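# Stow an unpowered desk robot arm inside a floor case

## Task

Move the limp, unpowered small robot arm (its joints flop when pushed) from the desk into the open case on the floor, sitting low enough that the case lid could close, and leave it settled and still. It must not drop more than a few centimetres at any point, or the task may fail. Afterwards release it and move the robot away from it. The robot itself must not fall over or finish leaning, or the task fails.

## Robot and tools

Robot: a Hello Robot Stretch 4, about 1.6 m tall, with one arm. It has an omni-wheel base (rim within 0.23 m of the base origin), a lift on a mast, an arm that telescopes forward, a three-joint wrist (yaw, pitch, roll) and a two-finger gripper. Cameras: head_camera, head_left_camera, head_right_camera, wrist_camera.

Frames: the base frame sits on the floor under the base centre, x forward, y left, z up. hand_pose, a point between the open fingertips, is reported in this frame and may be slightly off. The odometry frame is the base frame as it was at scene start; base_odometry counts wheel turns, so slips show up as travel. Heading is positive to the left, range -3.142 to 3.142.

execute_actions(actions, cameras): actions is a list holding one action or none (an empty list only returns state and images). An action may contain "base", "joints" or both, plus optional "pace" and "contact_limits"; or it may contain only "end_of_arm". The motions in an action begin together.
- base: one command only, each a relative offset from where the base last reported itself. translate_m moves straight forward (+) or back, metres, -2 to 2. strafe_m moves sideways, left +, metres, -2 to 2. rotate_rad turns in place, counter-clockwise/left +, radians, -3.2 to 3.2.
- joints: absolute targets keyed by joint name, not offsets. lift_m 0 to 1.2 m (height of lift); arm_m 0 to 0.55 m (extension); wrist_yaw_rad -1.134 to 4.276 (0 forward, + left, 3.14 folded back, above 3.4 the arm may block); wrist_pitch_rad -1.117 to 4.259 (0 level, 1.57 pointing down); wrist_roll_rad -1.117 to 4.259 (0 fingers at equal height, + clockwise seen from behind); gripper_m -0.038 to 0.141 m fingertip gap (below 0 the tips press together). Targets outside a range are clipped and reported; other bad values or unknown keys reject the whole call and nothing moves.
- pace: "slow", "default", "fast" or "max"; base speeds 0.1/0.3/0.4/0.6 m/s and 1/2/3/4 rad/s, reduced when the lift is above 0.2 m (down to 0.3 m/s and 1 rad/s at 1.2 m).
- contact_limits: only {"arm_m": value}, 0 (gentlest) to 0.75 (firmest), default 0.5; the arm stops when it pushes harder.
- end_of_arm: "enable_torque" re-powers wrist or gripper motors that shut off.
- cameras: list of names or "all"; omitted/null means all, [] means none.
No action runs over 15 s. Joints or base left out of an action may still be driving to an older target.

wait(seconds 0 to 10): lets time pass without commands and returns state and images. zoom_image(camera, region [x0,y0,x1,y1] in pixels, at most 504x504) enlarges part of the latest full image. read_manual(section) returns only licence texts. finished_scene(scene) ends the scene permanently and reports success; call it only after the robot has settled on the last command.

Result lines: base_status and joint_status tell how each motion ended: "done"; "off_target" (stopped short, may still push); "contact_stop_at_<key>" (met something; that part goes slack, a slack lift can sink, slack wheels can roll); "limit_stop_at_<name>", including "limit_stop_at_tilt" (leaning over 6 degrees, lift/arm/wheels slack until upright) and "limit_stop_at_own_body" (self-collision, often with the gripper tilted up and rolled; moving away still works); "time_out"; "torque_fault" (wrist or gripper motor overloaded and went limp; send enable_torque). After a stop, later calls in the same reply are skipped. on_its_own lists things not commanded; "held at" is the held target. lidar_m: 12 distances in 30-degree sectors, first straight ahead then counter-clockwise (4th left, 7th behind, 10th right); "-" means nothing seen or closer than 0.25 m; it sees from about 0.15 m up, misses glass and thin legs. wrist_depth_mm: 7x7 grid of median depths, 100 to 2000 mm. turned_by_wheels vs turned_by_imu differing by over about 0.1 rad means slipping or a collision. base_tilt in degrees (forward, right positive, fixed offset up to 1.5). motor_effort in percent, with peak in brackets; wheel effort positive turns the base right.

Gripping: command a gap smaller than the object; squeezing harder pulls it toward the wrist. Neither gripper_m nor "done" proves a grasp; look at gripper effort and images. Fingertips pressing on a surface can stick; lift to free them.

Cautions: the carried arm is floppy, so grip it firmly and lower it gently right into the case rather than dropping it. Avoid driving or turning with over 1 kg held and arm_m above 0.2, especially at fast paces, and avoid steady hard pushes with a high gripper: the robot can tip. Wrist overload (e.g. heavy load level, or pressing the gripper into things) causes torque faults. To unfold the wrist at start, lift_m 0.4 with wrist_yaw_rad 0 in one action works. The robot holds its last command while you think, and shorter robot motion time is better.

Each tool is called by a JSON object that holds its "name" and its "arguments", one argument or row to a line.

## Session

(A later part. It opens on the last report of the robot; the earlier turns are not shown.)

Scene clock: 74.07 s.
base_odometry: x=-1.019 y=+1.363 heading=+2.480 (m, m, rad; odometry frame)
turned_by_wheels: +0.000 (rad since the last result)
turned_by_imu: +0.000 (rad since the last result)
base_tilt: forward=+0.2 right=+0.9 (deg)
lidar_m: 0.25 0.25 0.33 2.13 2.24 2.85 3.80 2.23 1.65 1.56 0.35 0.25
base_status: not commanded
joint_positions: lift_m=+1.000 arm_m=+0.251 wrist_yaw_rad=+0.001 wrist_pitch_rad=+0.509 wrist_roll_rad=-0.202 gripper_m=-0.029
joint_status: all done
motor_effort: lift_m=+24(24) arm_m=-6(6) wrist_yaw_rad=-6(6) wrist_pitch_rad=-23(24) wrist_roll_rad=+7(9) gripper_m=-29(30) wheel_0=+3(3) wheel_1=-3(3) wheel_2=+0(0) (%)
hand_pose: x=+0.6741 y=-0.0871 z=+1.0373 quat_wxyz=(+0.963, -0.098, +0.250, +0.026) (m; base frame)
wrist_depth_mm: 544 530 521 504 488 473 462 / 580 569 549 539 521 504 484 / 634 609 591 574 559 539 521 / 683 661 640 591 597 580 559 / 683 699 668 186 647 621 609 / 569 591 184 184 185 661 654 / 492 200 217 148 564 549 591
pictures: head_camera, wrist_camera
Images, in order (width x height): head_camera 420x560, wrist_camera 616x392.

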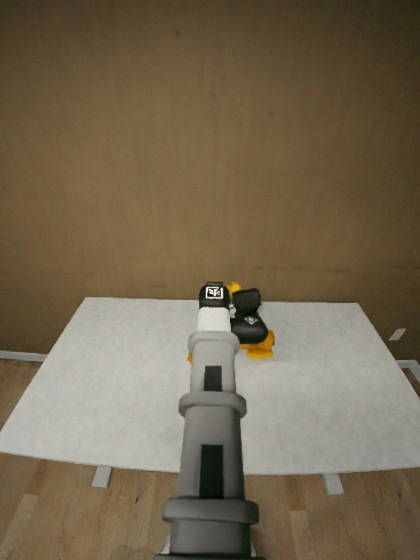

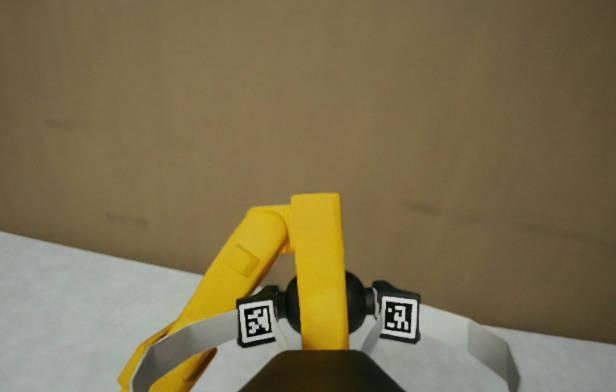

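{"name": "execute_actions", "arguments": {
  "actions": [
    {"joints":{"wrist_pitch_rad":1.57,"wrist_roll_rad":0,"arm_m":0.45},"pace":"slow"}
  ],
  "cameras": ["wrist_camera","head_camera","head_right_camera"]
}}

{"name": "execute_actions", "arguments": {
  "actions": [
    {"joints":{"lift_m":0.868},"pace":"slow"}
  ],
  "cameras": ["wrist_camera","head_camera"]
}}

Scene clock: 82.03 s.
base_odometry: x=-1.019 y=+1.363 heading=+2.480 (m, m, rad; odometry frame)
turned_by_wheels: +0.000 (rad since the last result)
turned_by_imu: +0.000 (rad since the last result)
base_tilt: forward=+0.2 right=+0.9 (deg)
lidar_m: 0.25 0.25 0.36 2.13 2.24 2.85 3.80 2.27 1.64 1.56 0.37 0.26
base_status: not commanded
joint_positions: lift_m=+1.000 arm_m=+0.449 wrist_yaw_rad=+0.000 wrist_pitch_rad=+1.568 wrist_roll_rad=+0.000 gripper_m=-0.029
joint_status: all done
motor_effort: lift_m=+24(24) arm_m=+7(8) wrist_yaw_rad=+0(0) wrist_pitch_rad=+6(16) wrist_roll_rad=+2(6) gripper_m=-29(31) wheel_0=+2(2) wheel_1=-1(2) wheel_2=+1(1) (%)
hand_pose: x=+0.6205 y=-0.0874 z=+0.8893 quat_wxyz=(+0.708, +0.000, +0.706, +0.000) (m; base frame)
wrist_depth_mm: 415 413 404 404 397 394 387 / 413 407 402 397 397 387 387 / 410 404 402 394 394 387 384 / 407 402 394 192 392 384 382 / 404 399 394 182 387 382 379 / 402 397 183 183 185 379 375 / 397 200 389 148 379 375 377
pictures: head_camera, head_right_camera, wrist_camera
Images, in order (width x height): head_camera 420x560, head_right_camera 420x672, wrist_camera 616x392.

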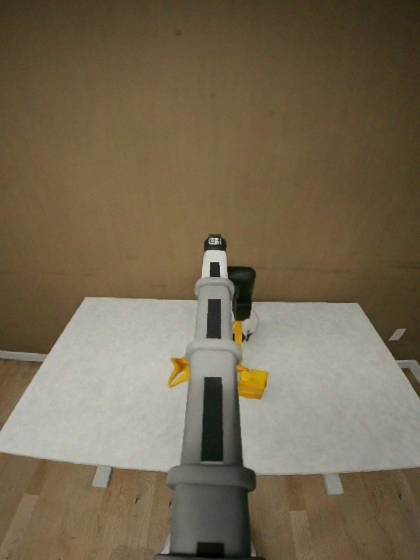

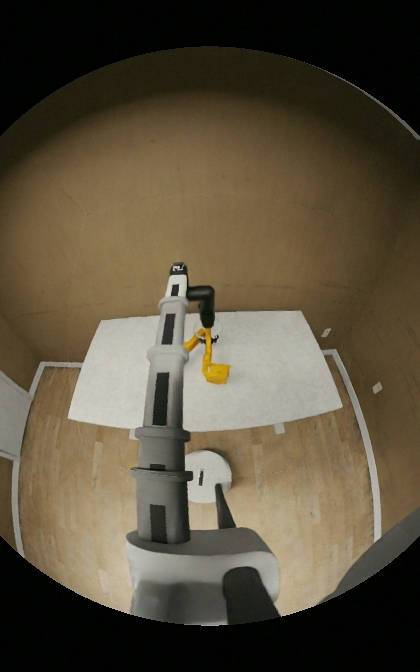

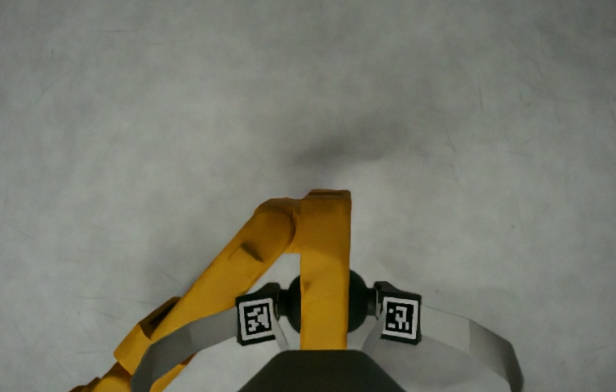

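Scene clock: 83.93 s.
base_odometry: x=-1.019 y=+1.363 heading=+2.480 (m, m, rad; odometry frame)
turned_by_wheels: +0.000 (rad since the last result)
turned_by_imu: +0.000 (rad since the last result)
base_tilt: forward=+0.3 right=+0.9 (deg)
lidar_m: 0.25 0.25 0.36 2.12 2.26 2.87 3.80 2.24 1.64 1.55 0.36 0.26
base_status: not commanded
joint_positions: lift_m=+0.868 arm_m=+0.449 wrist_yaw_rad=+0.000 wrist_pitch_rad=+1.569 wrist_roll_rad=+0.000 gripper_m=-0.029
joint_status: all done
motor_effort: lift_m=+16(24) arm_m=+7(7) wrist_yaw_rad=-1(1) wrist_pitch_rad=+5(10) wrist_roll_rad=+1(1) gripper_m=-28(29) wheel_0=+2(2) wheel_1=-1(2) wheel_2=+1(1) (%)
hand_pose: x=+0.6203 y=-0.0874 z=+0.7579 quat_wxyz=(+0.708, +0.000, +0.707, +0.000) (m; base frame)
wrist_depth_mm: 278 274 272 268 265 262 258 / 274 272 270 266 264 260 258 / 273 270 267 265 262 258 257 / 271 268 265 196 260 257 255 / 268 266 189 189 258 255 253 / 266 264 186 185 185 253 251 / 265 194 258 142 253 251 250
pictures: head_camera, wrist_camera
Images, in order (width x height): head_camera 420x560, wrist_camera 616x392.

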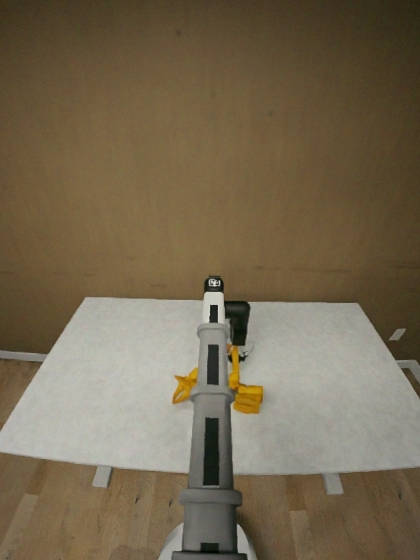

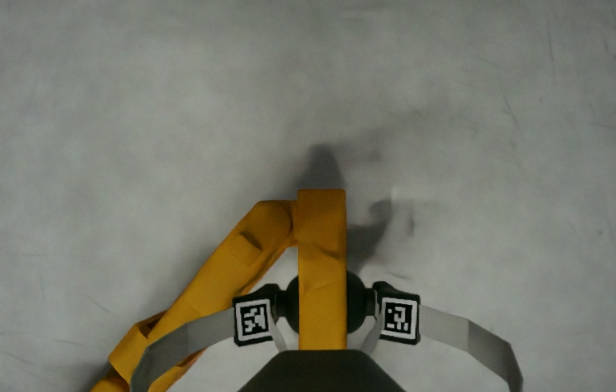

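{"name": "execute_actions", "arguments": {
  "actions": [
    {"joints":{"gripper_m":0.032}}
  ],
  "cameras": []
}}

{"name": "execute_actions", "arguments": {
  "actions": [
    {"joints":{"lift_m":0.96}}
  ],
  "cameras": []
}}

{"name": "execute_actions", "arguments": {
  "actions": [
    {"base":{"strafe_m":0.04},"joints":{"gripper_m":0.141,"wrist_roll_rad":0.35,"arm_m":0.435}}
  ],
  "cameras": ["wrist_camera"]
}}

Scene clock: 88.67 s.
base_odometry: x=-1.019 y=+1.363 heading=+2.480 (m, m, rad; odometry frame)
turned_by_wheels: +0.000 (rad since the last result)
turned_by_imu: +0.000 (rad since the last result)
base_tilt: forward=+0.2 right=+1.0 (deg)
lidar_m: 0.25 0.26 0.36 2.13 2.25 2.89 3.80 2.26 1.62 1.54 0.37 0.25
base_status: not commanded
joint_positions: lift_m=+0.868 arm_m=+0.449 wrist_yaw_rad=+0.000 wrist_pitch_rad=+1.570 wrist_roll_rad=+0.000 gripper_m=+0.032
joint_status: all done
motor_effort: lift_m=+16(16) arm_m=+7(6) wrist_yaw_rad=-1(0) wrist_pitch_rad=+2(4) wrist_roll_rad=+1(0) gripper_m=-6(28) wheel_0=+2(1) wheel_1=-2(2) wheel_2=+1(1) (%)
hand_pose: x=+0.6201 y=-0.0874 z=+0.7579 quat_wxyz=(+0.707, +0.000, +0.707, +0.000) (m; base frame)
wrist_depth_mm: 277 273 272 270 265 263 260 / 276 274 270 265 264 260 259 / 273 272 268 265 262 258 257 / 271 268 266 263 259 257 256 / 270 267 206 206 258 255 253 / 267 265 205 198 191 253 252 / 265 208 259 147 254 251 250
pictures: none
No camera images: the call's "cameras" was empty. Leave "cameras" out to get every camera's image.

Scene clock: 90.07 s.
base_odometry: x=-1.019 y=+1.363 heading=+2.480 (m, m, rad; odometry frame)
turned_by_wheels: +0.000 (rad since the last result)
turned_by_imu: +0.000 (rad since the last result)
base_tilt: forward=+0.3 right=+0.9 (deg)
lidar_m: 0.25 0.25 0.36 2.13 2.23 2.85 3.79 2.24 1.64 1.56 0.37 0.26
base_status: not commanded
joint_positions: lift_m=+0.960 arm_m=+0.449 wrist_yaw_rad=+0.000 wrist_pitch_rad=+1.570 wrist_roll_rad=+0.000 gripper_m=+0.032
joint_status: all done
motor_effort: lift_m=+22(25) arm_m=+6(6) wrist_yaw_rad=-1(0) wrist_pitch_rad=+2(3) wrist_roll_rad=+1(1) gripper_m=-7(7) wheel_0=+1(2) wheel_1=-2(2) wheel_2=+1(1) (%)
hand_pose: x=+0.6201 y=-0.0874 z=+0.8495 quat_wxyz=(+0.707, +0.000, +0.707, +0.000) (m; base frame)
wrist_depth_mm: 377 373 366 362 359 353 351 / 373 366 362 359 355 351 347 / 368 364 362 357 353 349 347 / 366 362 357 355 351 347 343 / 364 359 355 293 349 345 340 / 359 357 296 279 190 342 340 / 357 332 349 147 342 340 336
pictures: none
No camera images: the call's "cameras" was empty. Leave "cameras" out to get every camera's image.

Scene clock: 92.17 s.
base_odometry: x=-1.043 y=+1.332 heading=+2.480 (m, m, rad; odometry frame)
turned_by_wheels: +0.000 (rad since the last result)
turned_by_imu: +0.000 (rad since the last result)
base_tilt: forward=+0.2 right=+0.9 (deg)
lidar_m: 0.25 0.25 0.38 2.09 2.18 2.98 3.82 2.31 1.64 1.61 0.36 0.25
base_status: done
joint_positions: lift_m=+0.960 arm_m=+0.436 wrist_yaw_rad=+0.000 wrist_pitch_rad=+1.570 wrist_roll_rad=+0.350 gripper_m=+0.141
joint_status: all done
motor_effort: lift_m=+22(22) arm_m=-6(7) wrist_yaw_rad=+0(1) wrist_pitch_rad=+1(3) wrist_roll_rad=+1(6) gripper_m=-2(7) wheel_0=-4(12) wheel_1=+3(9) wheel_2=+0(1) (%)
hand_pose: x=+0.6073 y=-0.0874 z=+0.8495 quat_wxyz=(+0.697, +0.123, +0.696, -0.123) (m; base frame)
wrist_depth_mm: 377 370 366 362 357 353 349 / 375 366 362 359 353 351 347 / 370 366 362 359 351 347 345 / 366 364 357 309 349 347 342 / 366 362 357 338 345 345 342 / 364 357 296 347 277 209 338 / 359 357 353 142 276 287 336
pictures: wrist_camera
Images, in order (width x height): wrist_camera 616x392.

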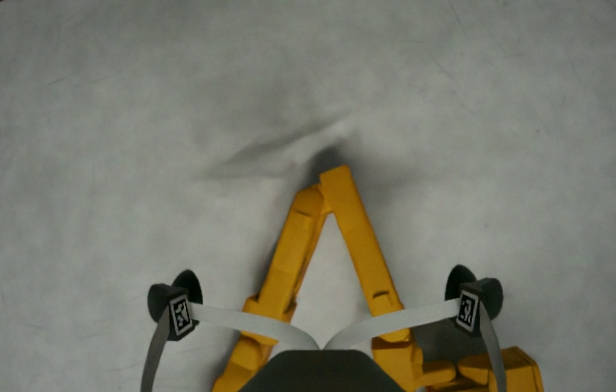

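{"name": "execute_actions", "arguments": {
  "actions": [
    {"joints":{"lift_m":0.865,"arm_m":0.42}}
  ],
  "cameras": ["wrist_camera"]
}}

{"name": "execute_actions", "arguments": {
  "actions": [
    {"joints":{"gripper_m":-0.01}}
  ],
  "cameras": ["wrist_camera"]
}}

{"name": "execute_actions", "arguments": {
  "actions": [
    {"joints":{"lift_m":0.91},"pace":"slow"}
  ]
}}

Scene clock: 97.37 s.
base_odometry: x=-1.043 y=+1.332 heading=+2.480 (m, m, rad; odometry frame)
turned_by_wheels: +0.000 (rad since the last result)
turned_by_imu: +0.000 (rad since the last result)
base_tilt: forward=+0.2 right=+0.9 (deg)
lidar_m: 0.25 0.27 0.35 2.09 2.22 3.03 3.79 2.30 1.68 1.60 0.38 0.26
base_status: not commanded
joint_positions: lift_m=+0.865 arm_m=+0.421 wrist_yaw_rad=+0.000 wrist_pitch_rad=+1.570 wrist_roll_rad=+0.350 gripper_m=+0.141
joint_status: all done
motor_effort: lift_m=+15(20) arm_m=-7(6) wrist_yaw_rad=+0(0) wrist_pitch_rad=+1(1) wrist_roll_rad=+2(3) gripper_m=+0(1) wheel_0=-5(4) wheel_1=+3(3) wheel_2=+0(0) (%)
hand_pose: x=+0.5923 y=-0.0874 z=+0.7550 quat_wxyz=(+0.697, +0.123, +0.696, -0.123) (m; base frame)
wrist_depth_mm: 276 272 270 265 262 259 257 / 272 270 267 265 260 257 254 / 270 268 264 214 259 255 254 / 270 265 263 201 256 254 252 / 266 265 262 257 193 252 249 / 265 263 202 256 184 209 248 / 263 262 204 140 180 248 247
pictures: wrist_camera
Images, in order (width x height): wrist_camera 616x392.

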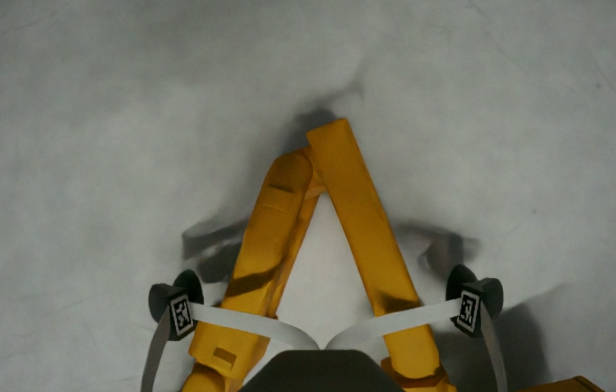

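Scene clock: 99.80 s.
base_odometry: x=-1.043 y=+1.332 heading=+2.480 (m, m, rad; odometry frame)
turned_by_wheels: +0.000 (rad since the last result)
turned_by_imu: +0.000 (rad since the last result)
base_tilt: forward=+0.3 right=+1.0 (deg)
lidar_m: 0.25 0.25 0.37 2.09 2.22 3.03 3.81 2.35 1.66 1.59 0.38 0.25
base_status: not commanded
joint_positions: lift_m=+0.865 arm_m=+0.421 wrist_yaw_rad=+0.000 wrist_pitch_rad=+1.570 wrist_roll_rad=+0.350 gripper_m=-0.009
joint_status: all done
motor_effort: lift_m=+17(17) arm_m=-6(6) wrist_yaw_rad=-1(2) wrist_pitch_rad=+0(5) wrist_roll_rad=+2(2) gripper_m=-32(33) wheel_0=-4(5) wheel_1=+3(3) wheel_2=+0(0) (%)
hand_pose: x=+0.5922 y=-0.0874 z=+0.7549 quat_wxyz=(+0.697, +0.123, +0.696, -0.123) (m; base frame)
wrist_depth_mm: 273 270 266 264 259 257 255 / 271 270 265 263 258 255 254 / 270 266 263 185 257 254 252 / 268 264 260 182 255 252 250 / 265 263 260 181 254 251 249 / 265 262 192 182 177 248 247 / 263 258 255 168 250 247 246
pictures: wrist_camera
Images, in order (width x height): wrist_camera 616x392.

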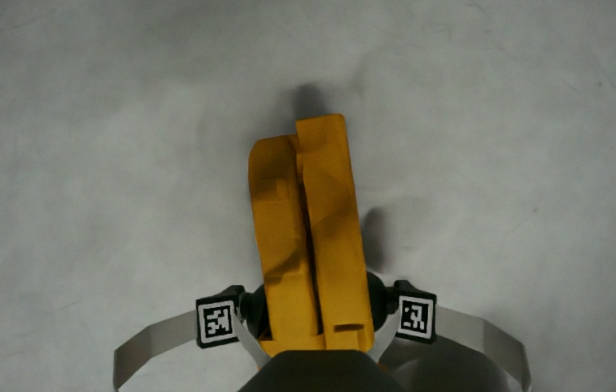

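Scene clock: 101.03 s.
base_odometry: x=-1.043 y=+1.332 heading=+2.480 (m, m, rad; odometry frame)
turned_by_wheels: +0.000 (rad since the last result)
turned_by_imu: +0.000 (rad since the last result)
base_tilt: forward=+0.4 right=+0.9 (deg)
lidar_m: 0.25 0.26 0.37 2.10 2.20 3.02 3.78 2.31 1.67 1.60 0.36 0.26
base_status: not commanded
joint_positions: lift_m=+0.910 arm_m=+0.421 wrist_yaw_rad=+0.000 wrist_pitch_rad=+1.570 wrist_roll_rad=+0.350 gripper_m=-0.009
joint_status: all done
motor_effort: lift_m=+24(24) arm_m=-6(6) wrist_yaw_rad=+1(1) wrist_pitch_rad=+2(1) wrist_roll_rad=+0(2) gripper_m=-33(34) wheel_0=-4(5) wheel_1=+3(3) wheel_2=+0(0) (%)
hand_pose: x=+0.5922 y=-0.0874 z=+0.7993 quat_wxyz=(+0.697, +0.123, +0.696, -0.123) (m; base frame)
wrist_depth_mm: 320 319 314 309 306 301 297 / 317 315 310 306 301 301 294 / 317 314 309 172 301 297 294 / 314 310 306 172 300 297 293 / 310 309 306 175 298 294 291 / 310 306 200 183 179 293 290 / 307 303 300 180 293 230 287
pictures: head_camera, head_left_camera, head_right_camera, wrist_camera
Images, in order (width x height): head_camera 420x560, head_left_camera 420x672, head_right_camera 420x672, wrist_camera 616x392.

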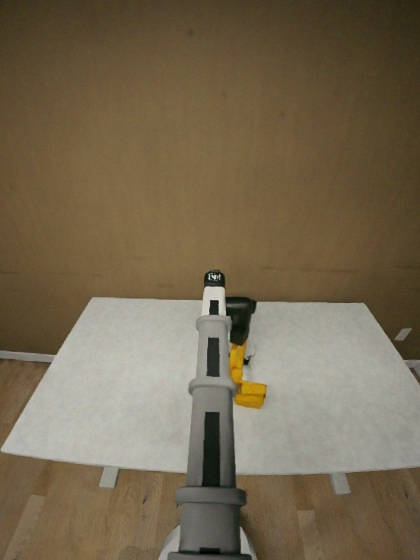

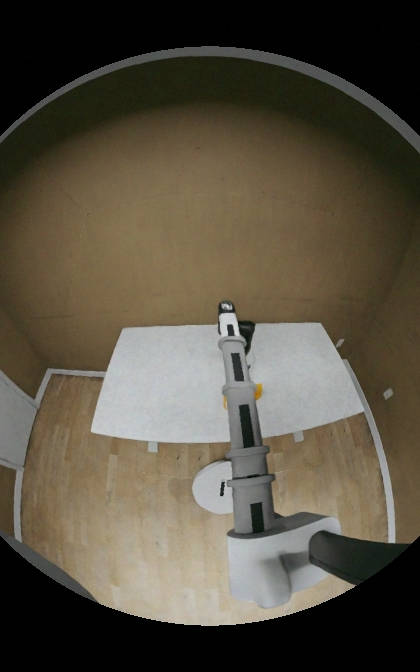

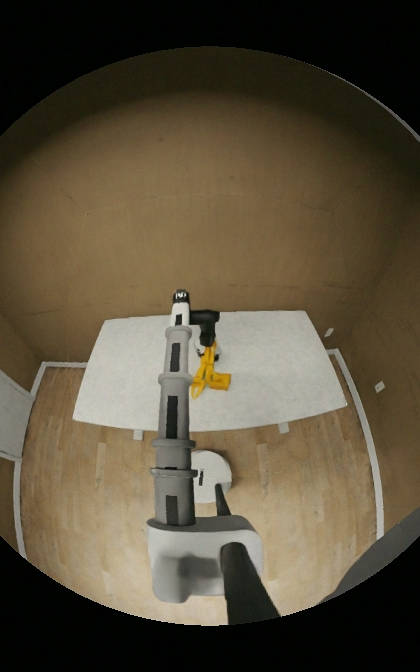

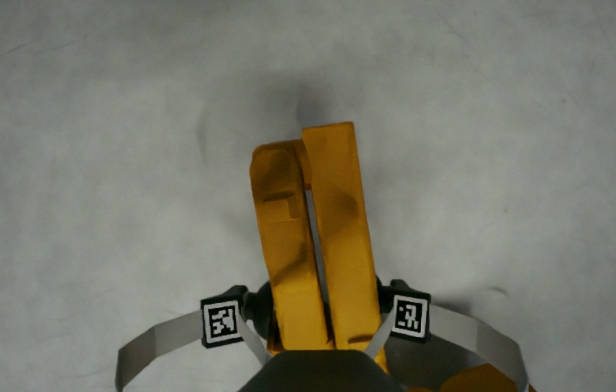

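{"name": "execute_actions", "arguments": {
  "actions": [
    {"joints":{"lift_m":0.95,"gripper_m":-0.03,"wrist_roll_rad":1.67,"arm_m":0.2},"pace":"slow"}
  ],
  "cameras": ["wrist_camera","head_camera"]
}}

{"name": "execute_actions", "arguments": {
  "actions": [
    {"base":{"translate_m":-1.3}}
  ],
  "cameras": ["wrist_camera"]
}}

{"name": "execute_actions", "arguments": {
  "actions": [
    {"base":{"rotate_rad":2.65},"joints":{"lift_m":0.55},"pace":"slow"}
  ]
}}

Scene clock: 109.97 s.
base_odometry: x=-1.043 y=+1.332 heading=+2.480 (m, m, rad; odometry frame)
turned_by_wheels: +0.000 (rad since the last result)
turned_by_imu: +0.000 (rad since the last result)
base_tilt: forward=+0.3 right=+1.0 (deg)
lidar_m: 0.25 0.26 0.35 2.07 2.23 3.01 3.81 2.31 1.69 1.60 0.37 0.25
base_status: not commanded
joint_positions: lift_m=+0.950 arm_m=+0.201 wrist_yaw_rad=+0.000 wrist_pitch_rad=+1.570 wrist_roll_rad=+1.670 gripper_m=-0.029
joint_status: all done
motor_effort: lift_m=+24(26) arm_m=-7(8) wrist_yaw_rad=+1(1) wrist_pitch_rad=+3(6) wrist_roll_rad=+2(5) gripper_m=-36(40) wheel_0=-4(4) wheel_1=+3(3) wheel_2=+0(0) (%)
hand_pose: x=+0.3724 y=-0.0874 z=+0.8392 quat_wxyz=(+0.475, +0.524, +0.474, -0.524) (m; base frame)
wrist_depth_mm: 362 355 351 347 342 1042 1042 / 362 355 349 347 342 1042 1042 / 357 351 349 163 340 1042 1025 / 355 351 345 157 338 831 820 / 355 351 345 163 336 820 820 / 353 347 195 174 175 820 991 / 351 253 342 175 285 224 1008
pictures: head_camera, wrist_camera
Images, in order (width x height): head_camera 420x560, wrist_camera 616x392.

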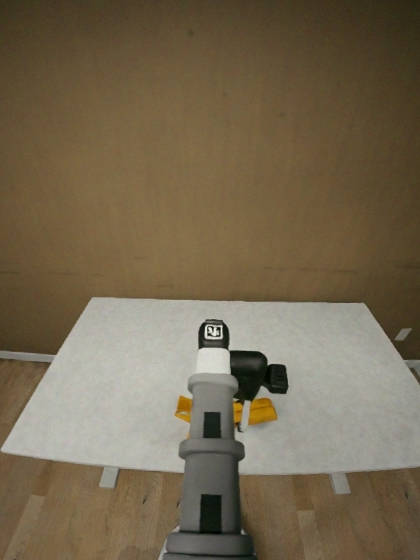

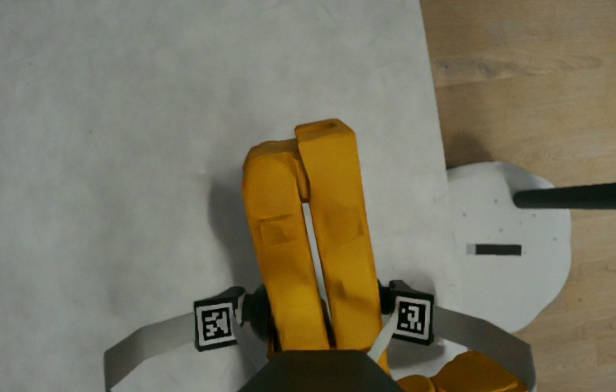

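Scene clock: 115.77 s.
base_odometry: x=-0.018 y=+0.533 heading=+2.479 (m, m, rad; odometry frame)
turned_by_wheels: -0.001 (rad since the last result)
turned_by_imu: +0.002 (rad since the last result)
base_tilt: forward=+0.3 right=+0.9 (deg)
lidar_m: 0.25 0.38 2.19 2.10 1.78 1.75 2.41 2.28 1.69 1.58 1.69 0.36
base_status: done
joint_positions: lift_m=+0.950 arm_m=+0.201 wrist_yaw_rad=+0.000 wrist_pitch_rad=+1.570 wrist_roll_rad=+1.670 gripper_m=-0.029
joint_status: not commanded
motor_effort: lift_m=+23(24) arm_m=-7(7) wrist_yaw_rad=+0(0) wrist_pitch_rad=+0(3) wrist_roll_rad=+2(2) gripper_m=-38(38) wheel_0=-5(12) wheel_1=-3(8) wheel_2=+2(11) (%)
hand_pose: x=+0.3723 y=-0.0874 z=+0.8393 quat_wxyz=(+0.475, +0.524, +0.474, -0.524) (m; base frame)
wrist_depth_mm: 1098 1098 1098 1078 1078 1060 1042 / 1118 1078 1098 1060 1078 1060 1025 / 1118 1118 1098 163 1042 1060 1025 / 1098 1098 1078 157 1008 831 831 / 1078 1078 1078 163 842 820 809 / 1098 1078 195 174 175 820 1008 / 1098 157 1042 175 1025 224 1008
pictures: wrist_camera
Images, in order (width x height): wrist_camera 616x392.

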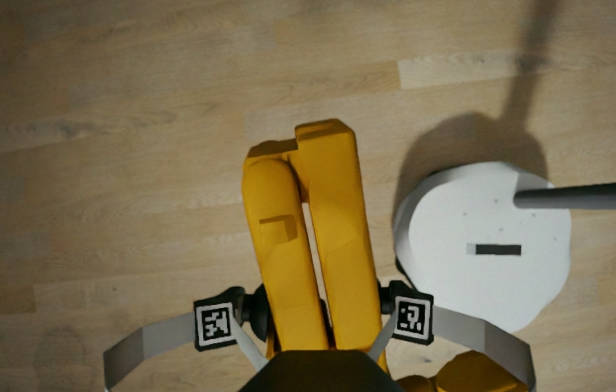

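Scene clock: 119.70 s.
base_odometry: x=-0.018 y=+0.533 heading=-1.155 (m, m, rad; odometry frame)
turned_by_wheels: +2.649 (rad since the last result)
turned_by_imu: +2.608 (rad since the last result)
base_tilt: forward=+0.2 right=+0.9 (deg)
lidar_m: 0.25 2.39 2.31 1.68 1.62 1.70 1.58 1.53 1.62 2.21 2.10 0.37
base_status: done
joint_positions: lift_m=+0.550 arm_m=+0.201 wrist_yaw_rad=+0.000 wrist_pitch_rad=+1.570 wrist_roll_rad=+1.670 gripper_m=-0.029
joint_status: all done
motor_effort: lift_m=+18(22) arm_m=-7(6) wrist_yaw_rad=+0(0) wrist_pitch_rad=+2(3) wrist_roll_rad=+1(1) gripper_m=-36(37) wheel_0=-6(10) wheel_1=-3(6) wheel_2=-4(7) (%)
hand_pose: x=+0.3724 y=-0.0874 z=+0.4398 quat_wxyz=(+0.475, +0.524, +0.474, -0.524) (m; base frame)
wrist_depth_mm: 707 683 676 668 654 654 647 / 691 691 676 676 661 654 647 / 699 683 668 163 661 661 466 / 691 683 668 157 654 488 433 / 683 676 668 164 647 439 430 / 683 676 195 173 174 436 430 / 676 415 661 176 439 224 430
pictures: head_camera, head_left_camera, head_right_camera, wrist_camera
Images, in order (width x height): head_camera 420x560, head_left_camera 420x672, head_right_camera 420x672, wrist_camera 616x392.

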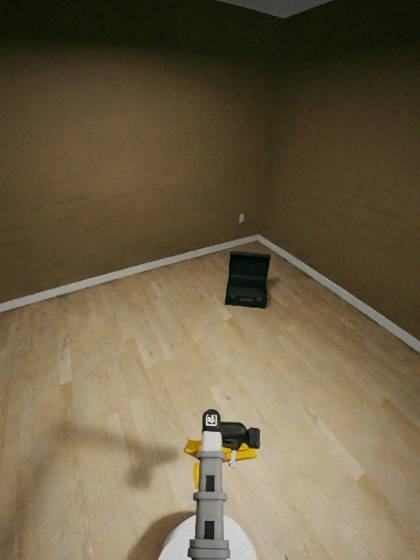

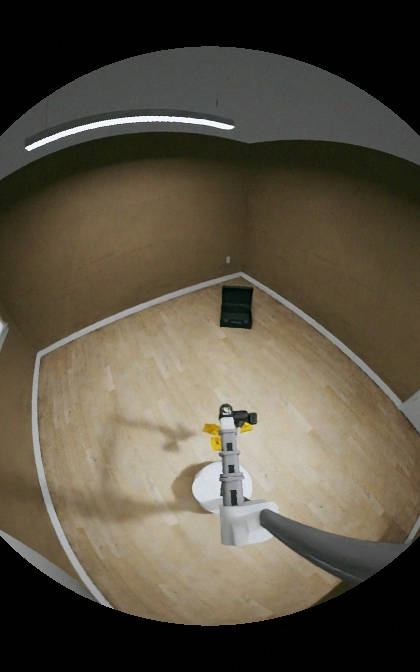

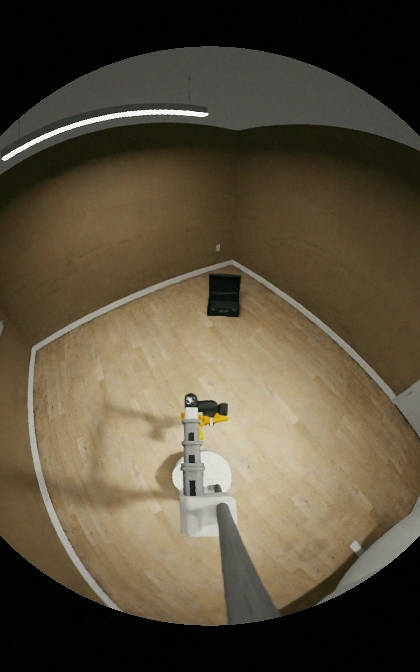

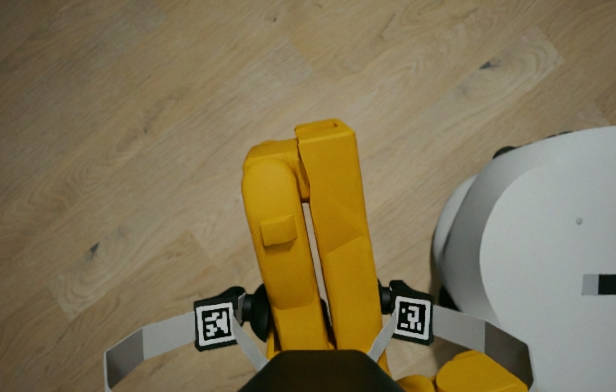

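{"name": "execute_actions", "arguments": {
  "actions": [
    {"base":{"rotate_rad":-0.17},"joints":{"wrist_roll_rad":1.78},"pace":"slow"}
  ],
  "cameras": []
}}

{"name": "execute_actions", "arguments": {
  "actions": [
    {"base":{"translate_m":1.3}}
  ]
}}

{"name": "zoom_image", "arguments": {
  "camera": "head_camera",
  "region": [110, 340, 330, 560]
}}

Scene clock: 123.87 s.
base_odometry: x=-0.018 y=+0.533 heading=-1.324 (m, m, rad; odometry frame)
turned_by_wheels: -0.169 (rad since the last result)
turned_by_imu: -0.167 (rad since the last result)
base_tilt: forward=+0.2 right=+0.8 (deg)
lidar_m: 0.26 2.41 2.41 1.81 1.61 1.60 1.75 1.51 1.52 2.28 2.11 0.36
base_status: done
joint_positions: lift_m=+0.550 arm_m=+0.201 wrist_yaw_rad=+0.000 wrist_pitch_rad=+1.570 wrist_roll_rad=+1.780 gripper_m=-0.029
joint_status: all done
motor_effort: lift_m=+18(18) arm_m=-6(7) wrist_yaw_rad=+0(0) wrist_pitch_rad=+2(4) wrist_roll_rad=+2(2) gripper_m=-38(39) wheel_0=+4(7) wheel_1=+4(7) wheel_2=+3(7) (%)
hand_pose: x=+0.3723 y=-0.0874 z=+0.4398 quat_wxyz=(+0.445, +0.550, +0.445, -0.549) (m; base frame)
wrist_depth_mm: 691 683 676 668 661 654 634 / 699 691 683 668 661 647 647 / 699 691 668 163 661 647 433 / 691 676 668 157 661 449 436 / 691 676 668 163 647 439 433 / 683 668 195 174 174 439 427 / 676 413 661 175 439 224 430
pictures: none
No camera images: the call's "cameras" was empty. Leave "cameras" out to get every camera's image.

Scene clock: 129.67 s.
base_odometry: x=+0.300 y=-0.728 heading=-1.324 (m, m, rad; odometry frame)
turned_by_wheels: +0.001 (rad since the last result)
turned_by_imu: -0.002 (rad since the last result)
base_tilt: forward=+0.3 right=+1.0 (deg)
lidar_m: 0.25 0.49 1.41 1.77 2.44 2.44 3.04 2.56 2.26 1.43 1.27 0.35
base_status: done
joint_positions: lift_m=+0.550 arm_m=+0.201 wrist_yaw_rad=+0.000 wrist_pitch_rad=+1.570 wrist_roll_rad=+1.780 gripper_m=-0.029
joint_status: not commanded
motor_effort: lift_m=+19(19) arm_m=-6(6) wrist_yaw_rad=+0(0) wrist_pitch_rad=+2(2) wrist_roll_rad=+2(2) gripper_m=-38(38) wheel_0=+3(11) wheel_1=+4(8) wheel_2=+0(12) (%)
hand_pose: x=+0.3723 y=-0.0874 z=+0.4397 quat_wxyz=(+0.445, +0.550, +0.445, -0.549) (m; base frame)
wrist_depth_mm: 699 683 676 668 668 654 647 / 691 683 676 661 668 654 647 / 699 676 668 163 661 647 436 / 691 683 634 156 654 442 436 / 539 647 640 163 647 439 430 / 530 609 195 174 174 439 430 / 508 345 640 175 442 224 430
pictures: head_camera, head_left_camera, head_right_camera, wrist_camera
Images, in order (width x height): head_camera 420x560, head_left_camera 420x672, head_right_camera 420x672, wrist_camera 616x392.

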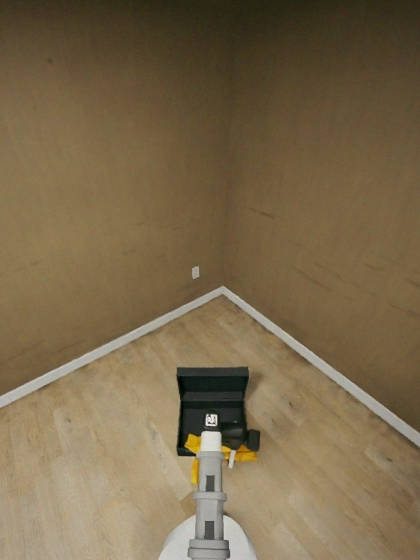

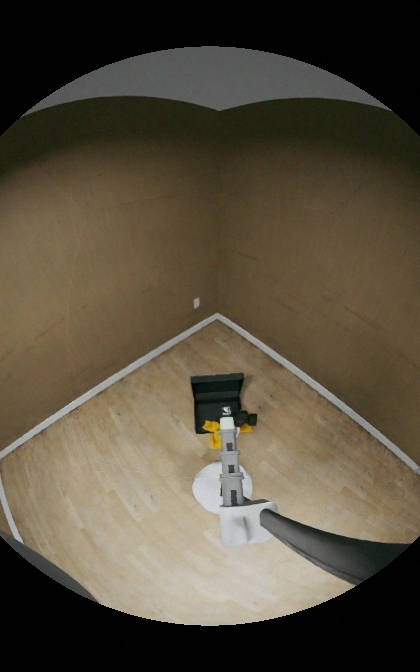

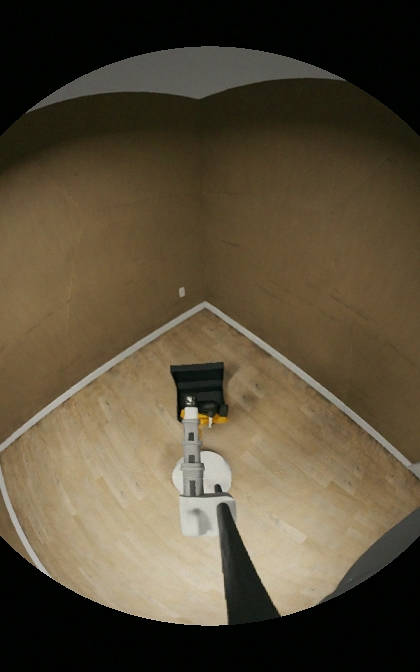

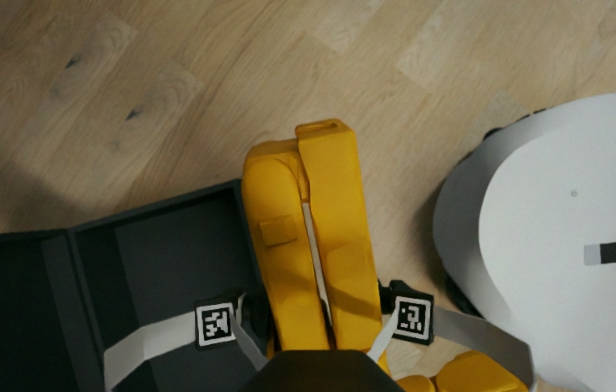

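Region (110, 340, 330, 560) of head_camera's 420x560 image, scaled by 2.291, with more detail than that image has.

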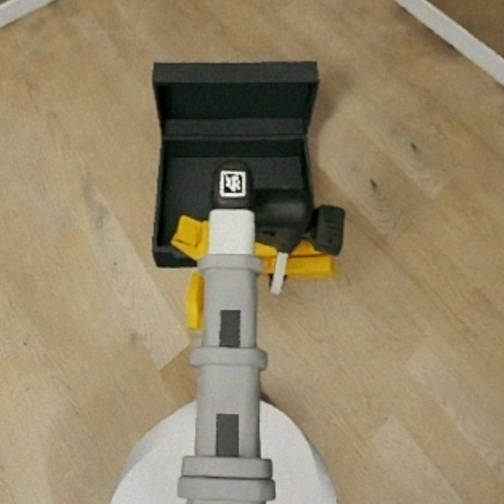

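{"name": "execute_actions", "arguments": {
  "actions": [
    {"base":{"strafe_m":0.045},"joints":{"arm_m":0.44,"lift_m":0.35},"pace":"slow"}
  ]
}}

{"name": "zoom_image", "arguments": {
  "camera": "head_left_camera",
  "region": [160, 350, 290, 480]
}}

{"name": "zoom_image", "arguments": {
  "camera": "head_right_camera",
  "region": [140, 340, 270, 470]
}}

Scene clock: 136.77 s.
base_odometry: x=+0.343 y=-0.717 heading=-1.324 (m, m, rad; odometry frame)
turned_by_wheels: +0.000 (rad since the last result)
turned_by_imu: +0.000 (rad since the last result)
base_tilt: forward=+0.3 right=+0.9 (deg)
lidar_m: 0.46 1.37 1.39 1.72 2.39 2.44 2.97 2.54 2.30 1.47 1.31 0.50
base_status: done
joint_positions: lift_m=+0.350 arm_m=+0.439 wrist_yaw_rad=+0.000 wrist_pitch_rad=+1.570 wrist_roll_rad=+1.780 gripper_m=-0.029
joint_status: all done
motor_effort: lift_m=+18(19) arm_m=+7(6) wrist_yaw_rad=+0(0) wrist_pitch_rad=+1(2) wrist_roll_rad=+1(1) gripper_m=-37(37) wheel_0=-7(11) wheel_1=+5(8) wheel_2=+0(1) (%)
hand_pose: x=+0.6099 y=-0.0874 z=+0.2398 quat_wxyz=(+0.445, +0.550, +0.445, -0.549) (m; base frame)
wrist_depth_mm: 484 480 473 466 462 452 452 / 484 480 473 407 353 455 445 / 257 334 387 163 433 449 452 / 272 327 439 156 430 449 442 / 258 324 439 163 430 424 445 / 242 319 195 174 174 364 442 / 231 209 329 175 330 224 439
pictures: head_camera, head_left_camera, head_right_camera, wrist_camera
Images, in order (width x height): head_camera 420x560, head_left_camera 420x672, head_right_camera 420x672, wrist_camera 616x392.

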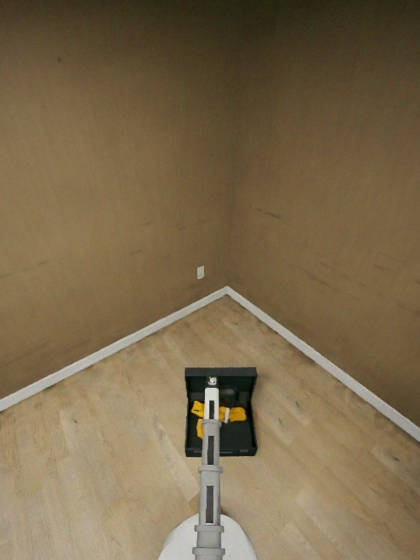

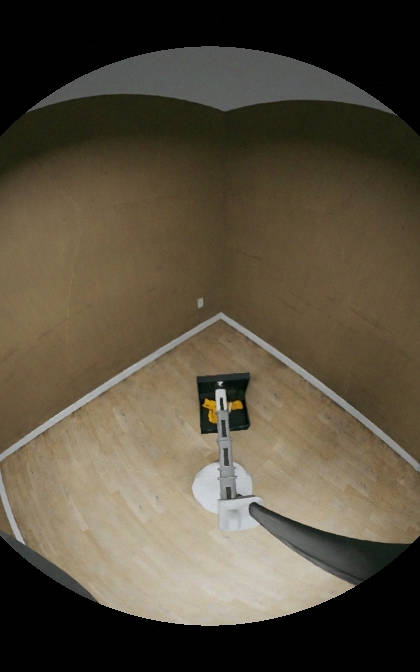

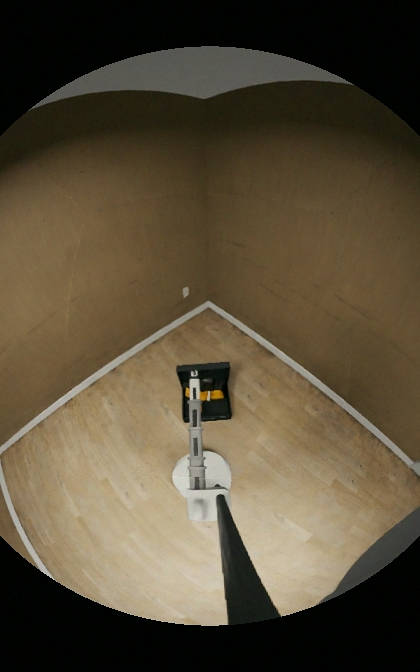

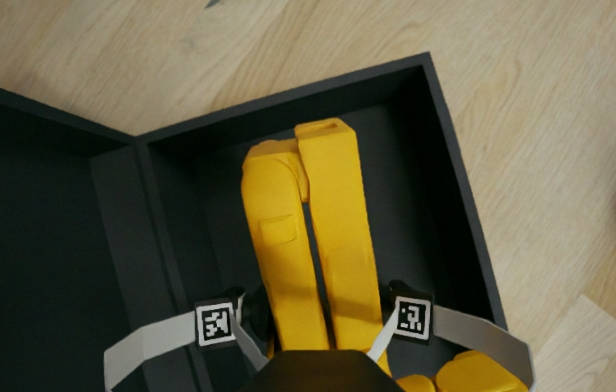

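Region (160, 350, 290, 480) of head_left_camera's 420x672 image, scaled by 3.877, with more detail than that image has.

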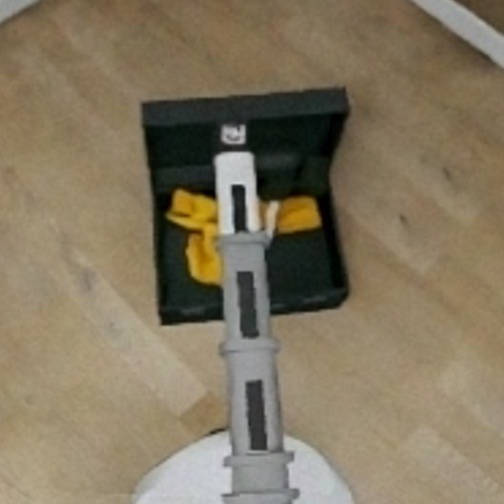

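Region (140, 340, 270, 470) of head_right_camera's 420x672 image, scaled by 3.877, with more detail than that image has.

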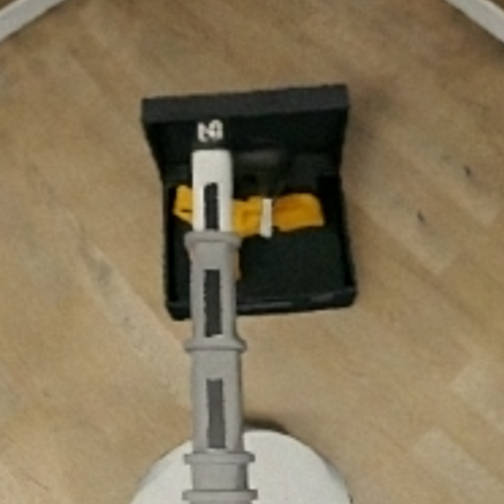

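{"name": "execute_actions", "arguments": {
  "actions": [
    {"base":{"strafe_m":-0.022},"joints":{"arm_m":0.45},"pace":"slow"}
  ],
  "cameras": []
}}

{"name": "execute_actions", "arguments": {
  "actions": [
    {"joints":{"lift_m":0.175},"pace":"slow"}
  ],
  "cameras": ["wrist_camera","head_left_camera"]
}}

{"name": "zoom_image", "arguments": {
  "camera": "head_left_camera",
  "region": [160, 350, 290, 480]
}}

Scene clock: 142.13 s.
base_odometry: x=+0.322 y=-0.722 heading=-1.324 (m, m, rad; odometry frame)
turned_by_wheels: +0.000 (rad since the last result)
turned_by_imu: +0.000 (rad since the last result)
base_tilt: forward=+0.2 right=+0.9 (deg)
lidar_m: 0.46 0.48 1.40 1.75 2.40 2.44 3.04 2.57 2.30 1.44 1.30 0.49
base_status: done
joint_positions: lift_m=+0.350 arm_m=+0.449 wrist_yaw_rad=+0.000 wrist_pitch_rad=+1.570 wrist_roll_rad=+1.780 gripper_m=-0.029
joint_status: all done
motor_effort: lift_m=+18(18) arm_m=+7(5) wrist_yaw_rad=+0(1) wrist_pitch_rad=+1(3) wrist_roll_rad=+2(1) gripper_m=-38(38) wheel_0=+6(10) wheel_1=-5(6) wheel_2=+0(0) (%)
hand_pose: x=+0.6199 y=-0.0874 z=+0.2398 quat_wxyz=(+0.445, +0.550, +0.445, -0.549) (m; base frame)
wrist_depth_mm: 488 480 473 469 462 455 452 / 488 480 469 466 459 452 452 / 236 477 384 163 433 452 445 / 260 324 407 157 430 410 445 / 245 322 413 163 424 410 442 / 231 306 195 174 175 353 442 / 220 203 319 176 330 224 436
pictures: none
No camera images: the call's "cameras" was empty. Leave "cameras" out to get every camera's image.

Scene clock: 144.33 s.
base_odometry: x=+0.322 y=-0.722 heading=-1.324 (m, m, rad; odometry frame)
turned_by_wheels: +0.000 (rad since the last result)
turned_by_imu: +0.000 (rad since the last result)
base_tilt: forward=+0.3 right=+0.9 (deg)
lidar_m: 0.45 0.47 1.40 1.76 2.42 2.43 3.01 2.55 2.27 1.45 1.29 0.48
base_status: not commanded
joint_positions: lift_m=+0.175 arm_m=+0.449 wrist_yaw_rad=+0.000 wrist_pitch_rad=+1.571 wrist_roll_rad=+1.780 gripper_m=-0.029
joint_status: all done
motor_effort: lift_m=+15(18) arm_m=+7(7) wrist_yaw_rad=-1(2) wrist_pitch_rad=-2(3) wrist_roll_rad=+1(2) gripper_m=-35(40) wheel_0=+6(6) wheel_1=-5(5) wheel_2=+0(0) (%)
hand_pose: x=+0.6196 y=-0.0874 z=+0.0651 quat_wxyz=(+0.445, +0.549, +0.445, -0.550) (m; base frame)
wrist_depth_mm: 306 301 158 164 189 203 - / 170 167 193 231 263 245 185 / 186 234 268 186 262 258 195 / 186 266 267 182 262 257 207 / 175 244 266 179 259 255 222 / 165 218 197 181 175 254 238 / 158 182 263 174 255 253 239
pictures: head_left_camera, wrist_camera
Images, in order (width x height): head_left_camera 420x672, wrist_camera 616x392.

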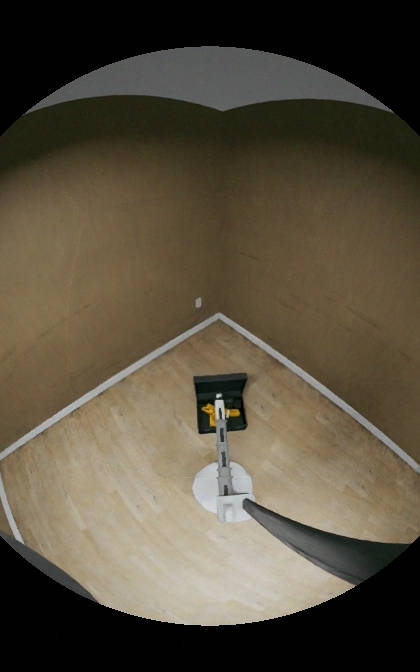

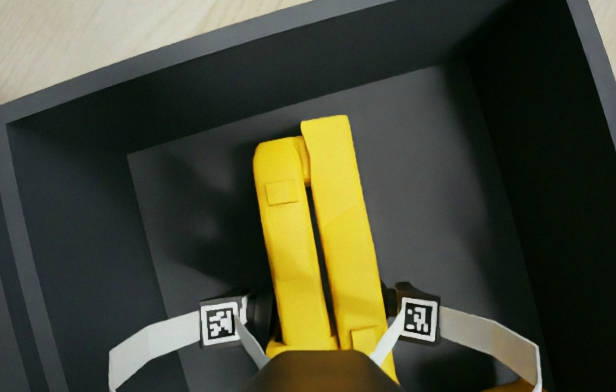

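Region (160, 350, 290, 480) of head_left_camera's 420x672 image, scaled by 3.877, with more detail than that image has.

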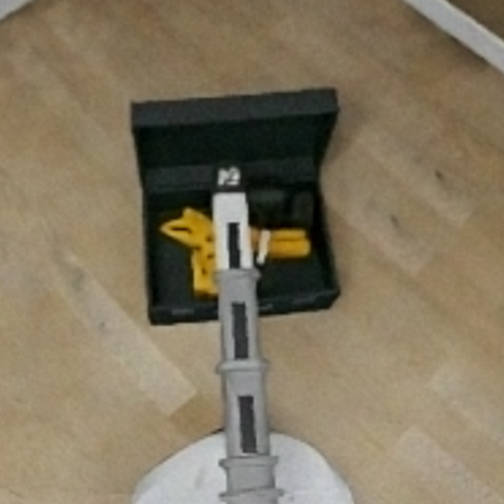

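{"name": "execute_actions", "arguments": {
  "actions": [
    {"joints":{"gripper_m":0.085}}
  ],
  "cameras": []
}}

{"name": "execute_actions", "arguments": {
  "actions": [
    {"joints":{"lift_m":0.32},"pace":"fast"}
  ],
  "cameras": []
}}

{"name": "execute_actions", "arguments": {
  "actions": [
    {"base":{"translate_m":-0.2},"joints":{"arm_m":0.1},"pace":"fast"}
  ],
  "cameras": []
}}

{"name": "execute_actions", "arguments": {
  "actions": [
    {"joints":{"lift_m":0.1,"wrist_pitch_rad":0.4,"wrist_roll_rad":0},"pace":"fast"}
  ],
  "cameras": ["wrist_camera","head_camera"]
}}

Scene clock: 151.30 s.
base_odometry: x=+0.322 y=-0.722 heading=-1.324 (m, m, rad; odometry frame)
turned_by_wheels: +0.000 (rad since the last result)
turned_by_imu: +0.000 (rad since the last result)
base_tilt: forward=+0.2 right=+0.9 (deg)
lidar_m: 0.46 0.48 1.40 1.74 2.40 2.43 3.01 2.56 2.31 1.46 1.31 0.45
base_status: not commanded
joint_positions: lift_m=+0.175 arm_m=+0.449 wrist_yaw_rad=+0.000 wrist_pitch_rad=+1.570 wrist_roll_rad=+1.780 gripper_m=+0.085
joint_status: all done
motor_effort: lift_m=+16(16) arm_m=+6(6) wrist_yaw_rad=-1(1) wrist_pitch_rad=+2(6) wrist_roll_rad=+1(0) gripper_m=-5(35) wheel_0=+6(6) wheel_1=-5(5) wheel_2=+0(0) (%)
hand_pose: x=+0.6202 y=-0.0874 z=+0.0650 quat_wxyz=(+0.445, +0.550, +0.445, -0.549) (m; base frame)
wrist_depth_mm: 304 300 158 165 190 204 - / 167 168 195 234 263 245 186 / 185 236 267 264 262 257 196 / 185 263 267 202 259 257 208 / 174 243 266 202 257 255 223 / 164 224 205 202 193 255 239 / 158 193 264 141 256 253 250
pictures: none
No camera images: the call's "cameras" was empty. Leave "cameras" out to get every camera's image.

Scene clock: 152.67 s.
base_odometry: x=+0.322 y=-0.722 heading=-1.324 (m, m, rad; odometry frame)
turned_by_wheels: +0.000 (rad since the last result)
turned_by_imu: +0.000 (rad since the last result)
base_tilt: forward=+0.3 right=+0.9 (deg)
lidar_m: 0.44 0.47 1.41 1.76 2.41 2.44 3.00 2.56 2.28 1.47 1.30 0.49
base_status: not commanded
joint_positions: lift_m=+0.320 arm_m=+0.449 wrist_yaw_rad=+0.000 wrist_pitch_rad=+1.570 wrist_roll_rad=+1.780 gripper_m=+0.085
joint_status: all done
motor_effort: lift_m=+21(22) arm_m=+6(6) wrist_yaw_rad=-1(0) wrist_pitch_rad=+2(3) wrist_roll_rad=+1(1) gripper_m=-4(3) wheel_0=+6(6) wheel_1=-5(5) wheel_2=+0(0) (%)
hand_pose: x=+0.6201 y=-0.0874 z=+0.2095 quat_wxyz=(+0.445, +0.550, +0.445, -0.549) (m; base frame)
wrist_depth_mm: 455 449 445 436 433 424 418 / 459 452 442 436 347 424 421 / 235 442 353 410 402 368 418 / 259 297 413 353 404 366 415 / 244 296 410 349 399 355 415 / 229 294 204 347 212 314 413 / 218 271 332 141 325 310 413
pictures: none
No camera images: the call's "cameras" was empty. Leave "cameras" out to get every camera's image.

Scene clock: 154.47 s.
base_odometry: x=+0.273 y=-0.528 heading=-1.324 (m, m, rad; odometry frame)
turned_by_wheels: -0.001 (rad since the last result)
turned_by_imu: +0.000 (rad since the last result)
base_tilt: forward=+0.3 right=+1.0 (deg)
lidar_m: 0.64 1.54 1.56 1.93 2.30 2.32 2.86 2.41 2.50 1.60 1.42 0.69
base_status: done
joint_positions: lift_m=+0.320 arm_m=+0.101 wrist_yaw_rad=+0.000 wrist_pitch_rad=+1.570 wrist_roll_rad=+1.780 gripper_m=+0.085
joint_status: all done
motor_effort: lift_m=+21(22) arm_m=-6(6) wrist_yaw_rad=+1(1) wrist_pitch_rad=+1(0) wrist_roll_rad=+0(0) gripper_m=-3(5) wheel_0=-4(13) wheel_1=-1(10) wheel_2=-2(14) (%)
hand_pose: x=+0.2722 y=-0.0874 z=+0.2095 quat_wxyz=(+0.445, +0.550, +0.445, -0.549) (m; base frame)
wrist_depth_mm: 459 449 445 442 433 430 421 / 455 449 445 442 433 424 338 / 452 445 439 436 430 276 216 / 455 445 442 436 430 233 213 / 449 445 439 433 427 216 212 / 449 445 204 433 213 214 211 / 449 439 433 141 424 213 211
pictures: none
No camera images: the call's "cameras" was empty. Leave "cameras" out to get every camera's image.

Scene clock: 156.07 s.
base_odometry: x=+0.273 y=-0.528 heading=-1.324 (m, m, rad; odometry frame)
turned_by_wheels: +0.000 (rad since the last result)
turned_by_imu: +0.000 (rad since the last result)
base_tilt: forward=+0.2 right=+0.9 (deg)
lidar_m: 0.64 1.54 1.58 1.93 2.27 2.29 2.85 2.38 2.47 1.58 1.44 0.71
base_status: not commanded
joint_positions: lift_m=+0.100 arm_m=+0.101 wrist_yaw_rad=+0.000 wrist_pitch_rad=+0.402 wrist_roll_rad=+0.000 gripper_m=+0.085
joint_status: all done
motor_effort: lift_m=+16(22) arm_m=-6(6) wrist_yaw_rad=+0(1) wrist_pitch_rad=-4(7) wrist_roll_rad=-1(4) gripper_m=-4(5) wheel_0=-4(4) wheel_1=-1(1) wheel_2=-2(2) (%)
hand_pose: x=+0.5375 y=-0.0874 z=+0.1655 quat_wxyz=(+0.980, +0.000, +0.200, +0.000) (m; base frame)
wrist_depth_mm: 1042 1118 585 585 591 1098 946 / 1060 1182 621 615 621 1118 960 / 1118 1255 654 647 654 1160 1008 / 991 931 615 627 621 798 778 / 661 375 368 366 364 521 564 / 496 387 205 387 212 427 439 / 413 399 392 141 382 366 370
pictures: head_camera, wrist_camera
Images, in order (width x height): head_camera 420x560, wrist_camera 616x392.

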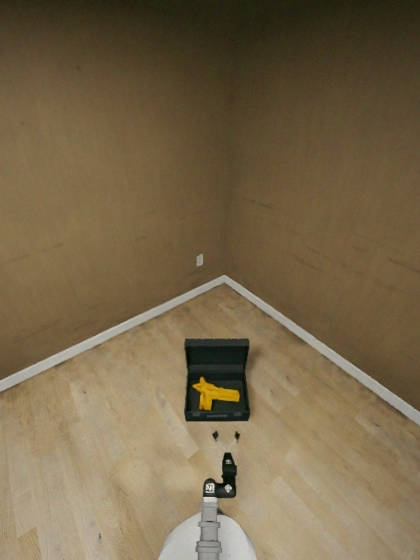

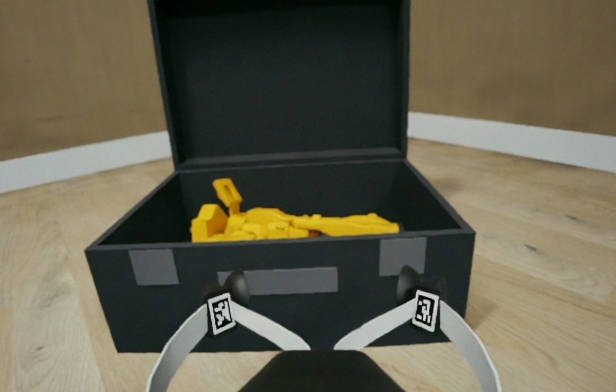

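The arm sits at about rim level, and the lid has some depth of its own.

{"name": "finished_scene", "arguments": {
  "scene": 1
}}

The scene is finished: the task was done.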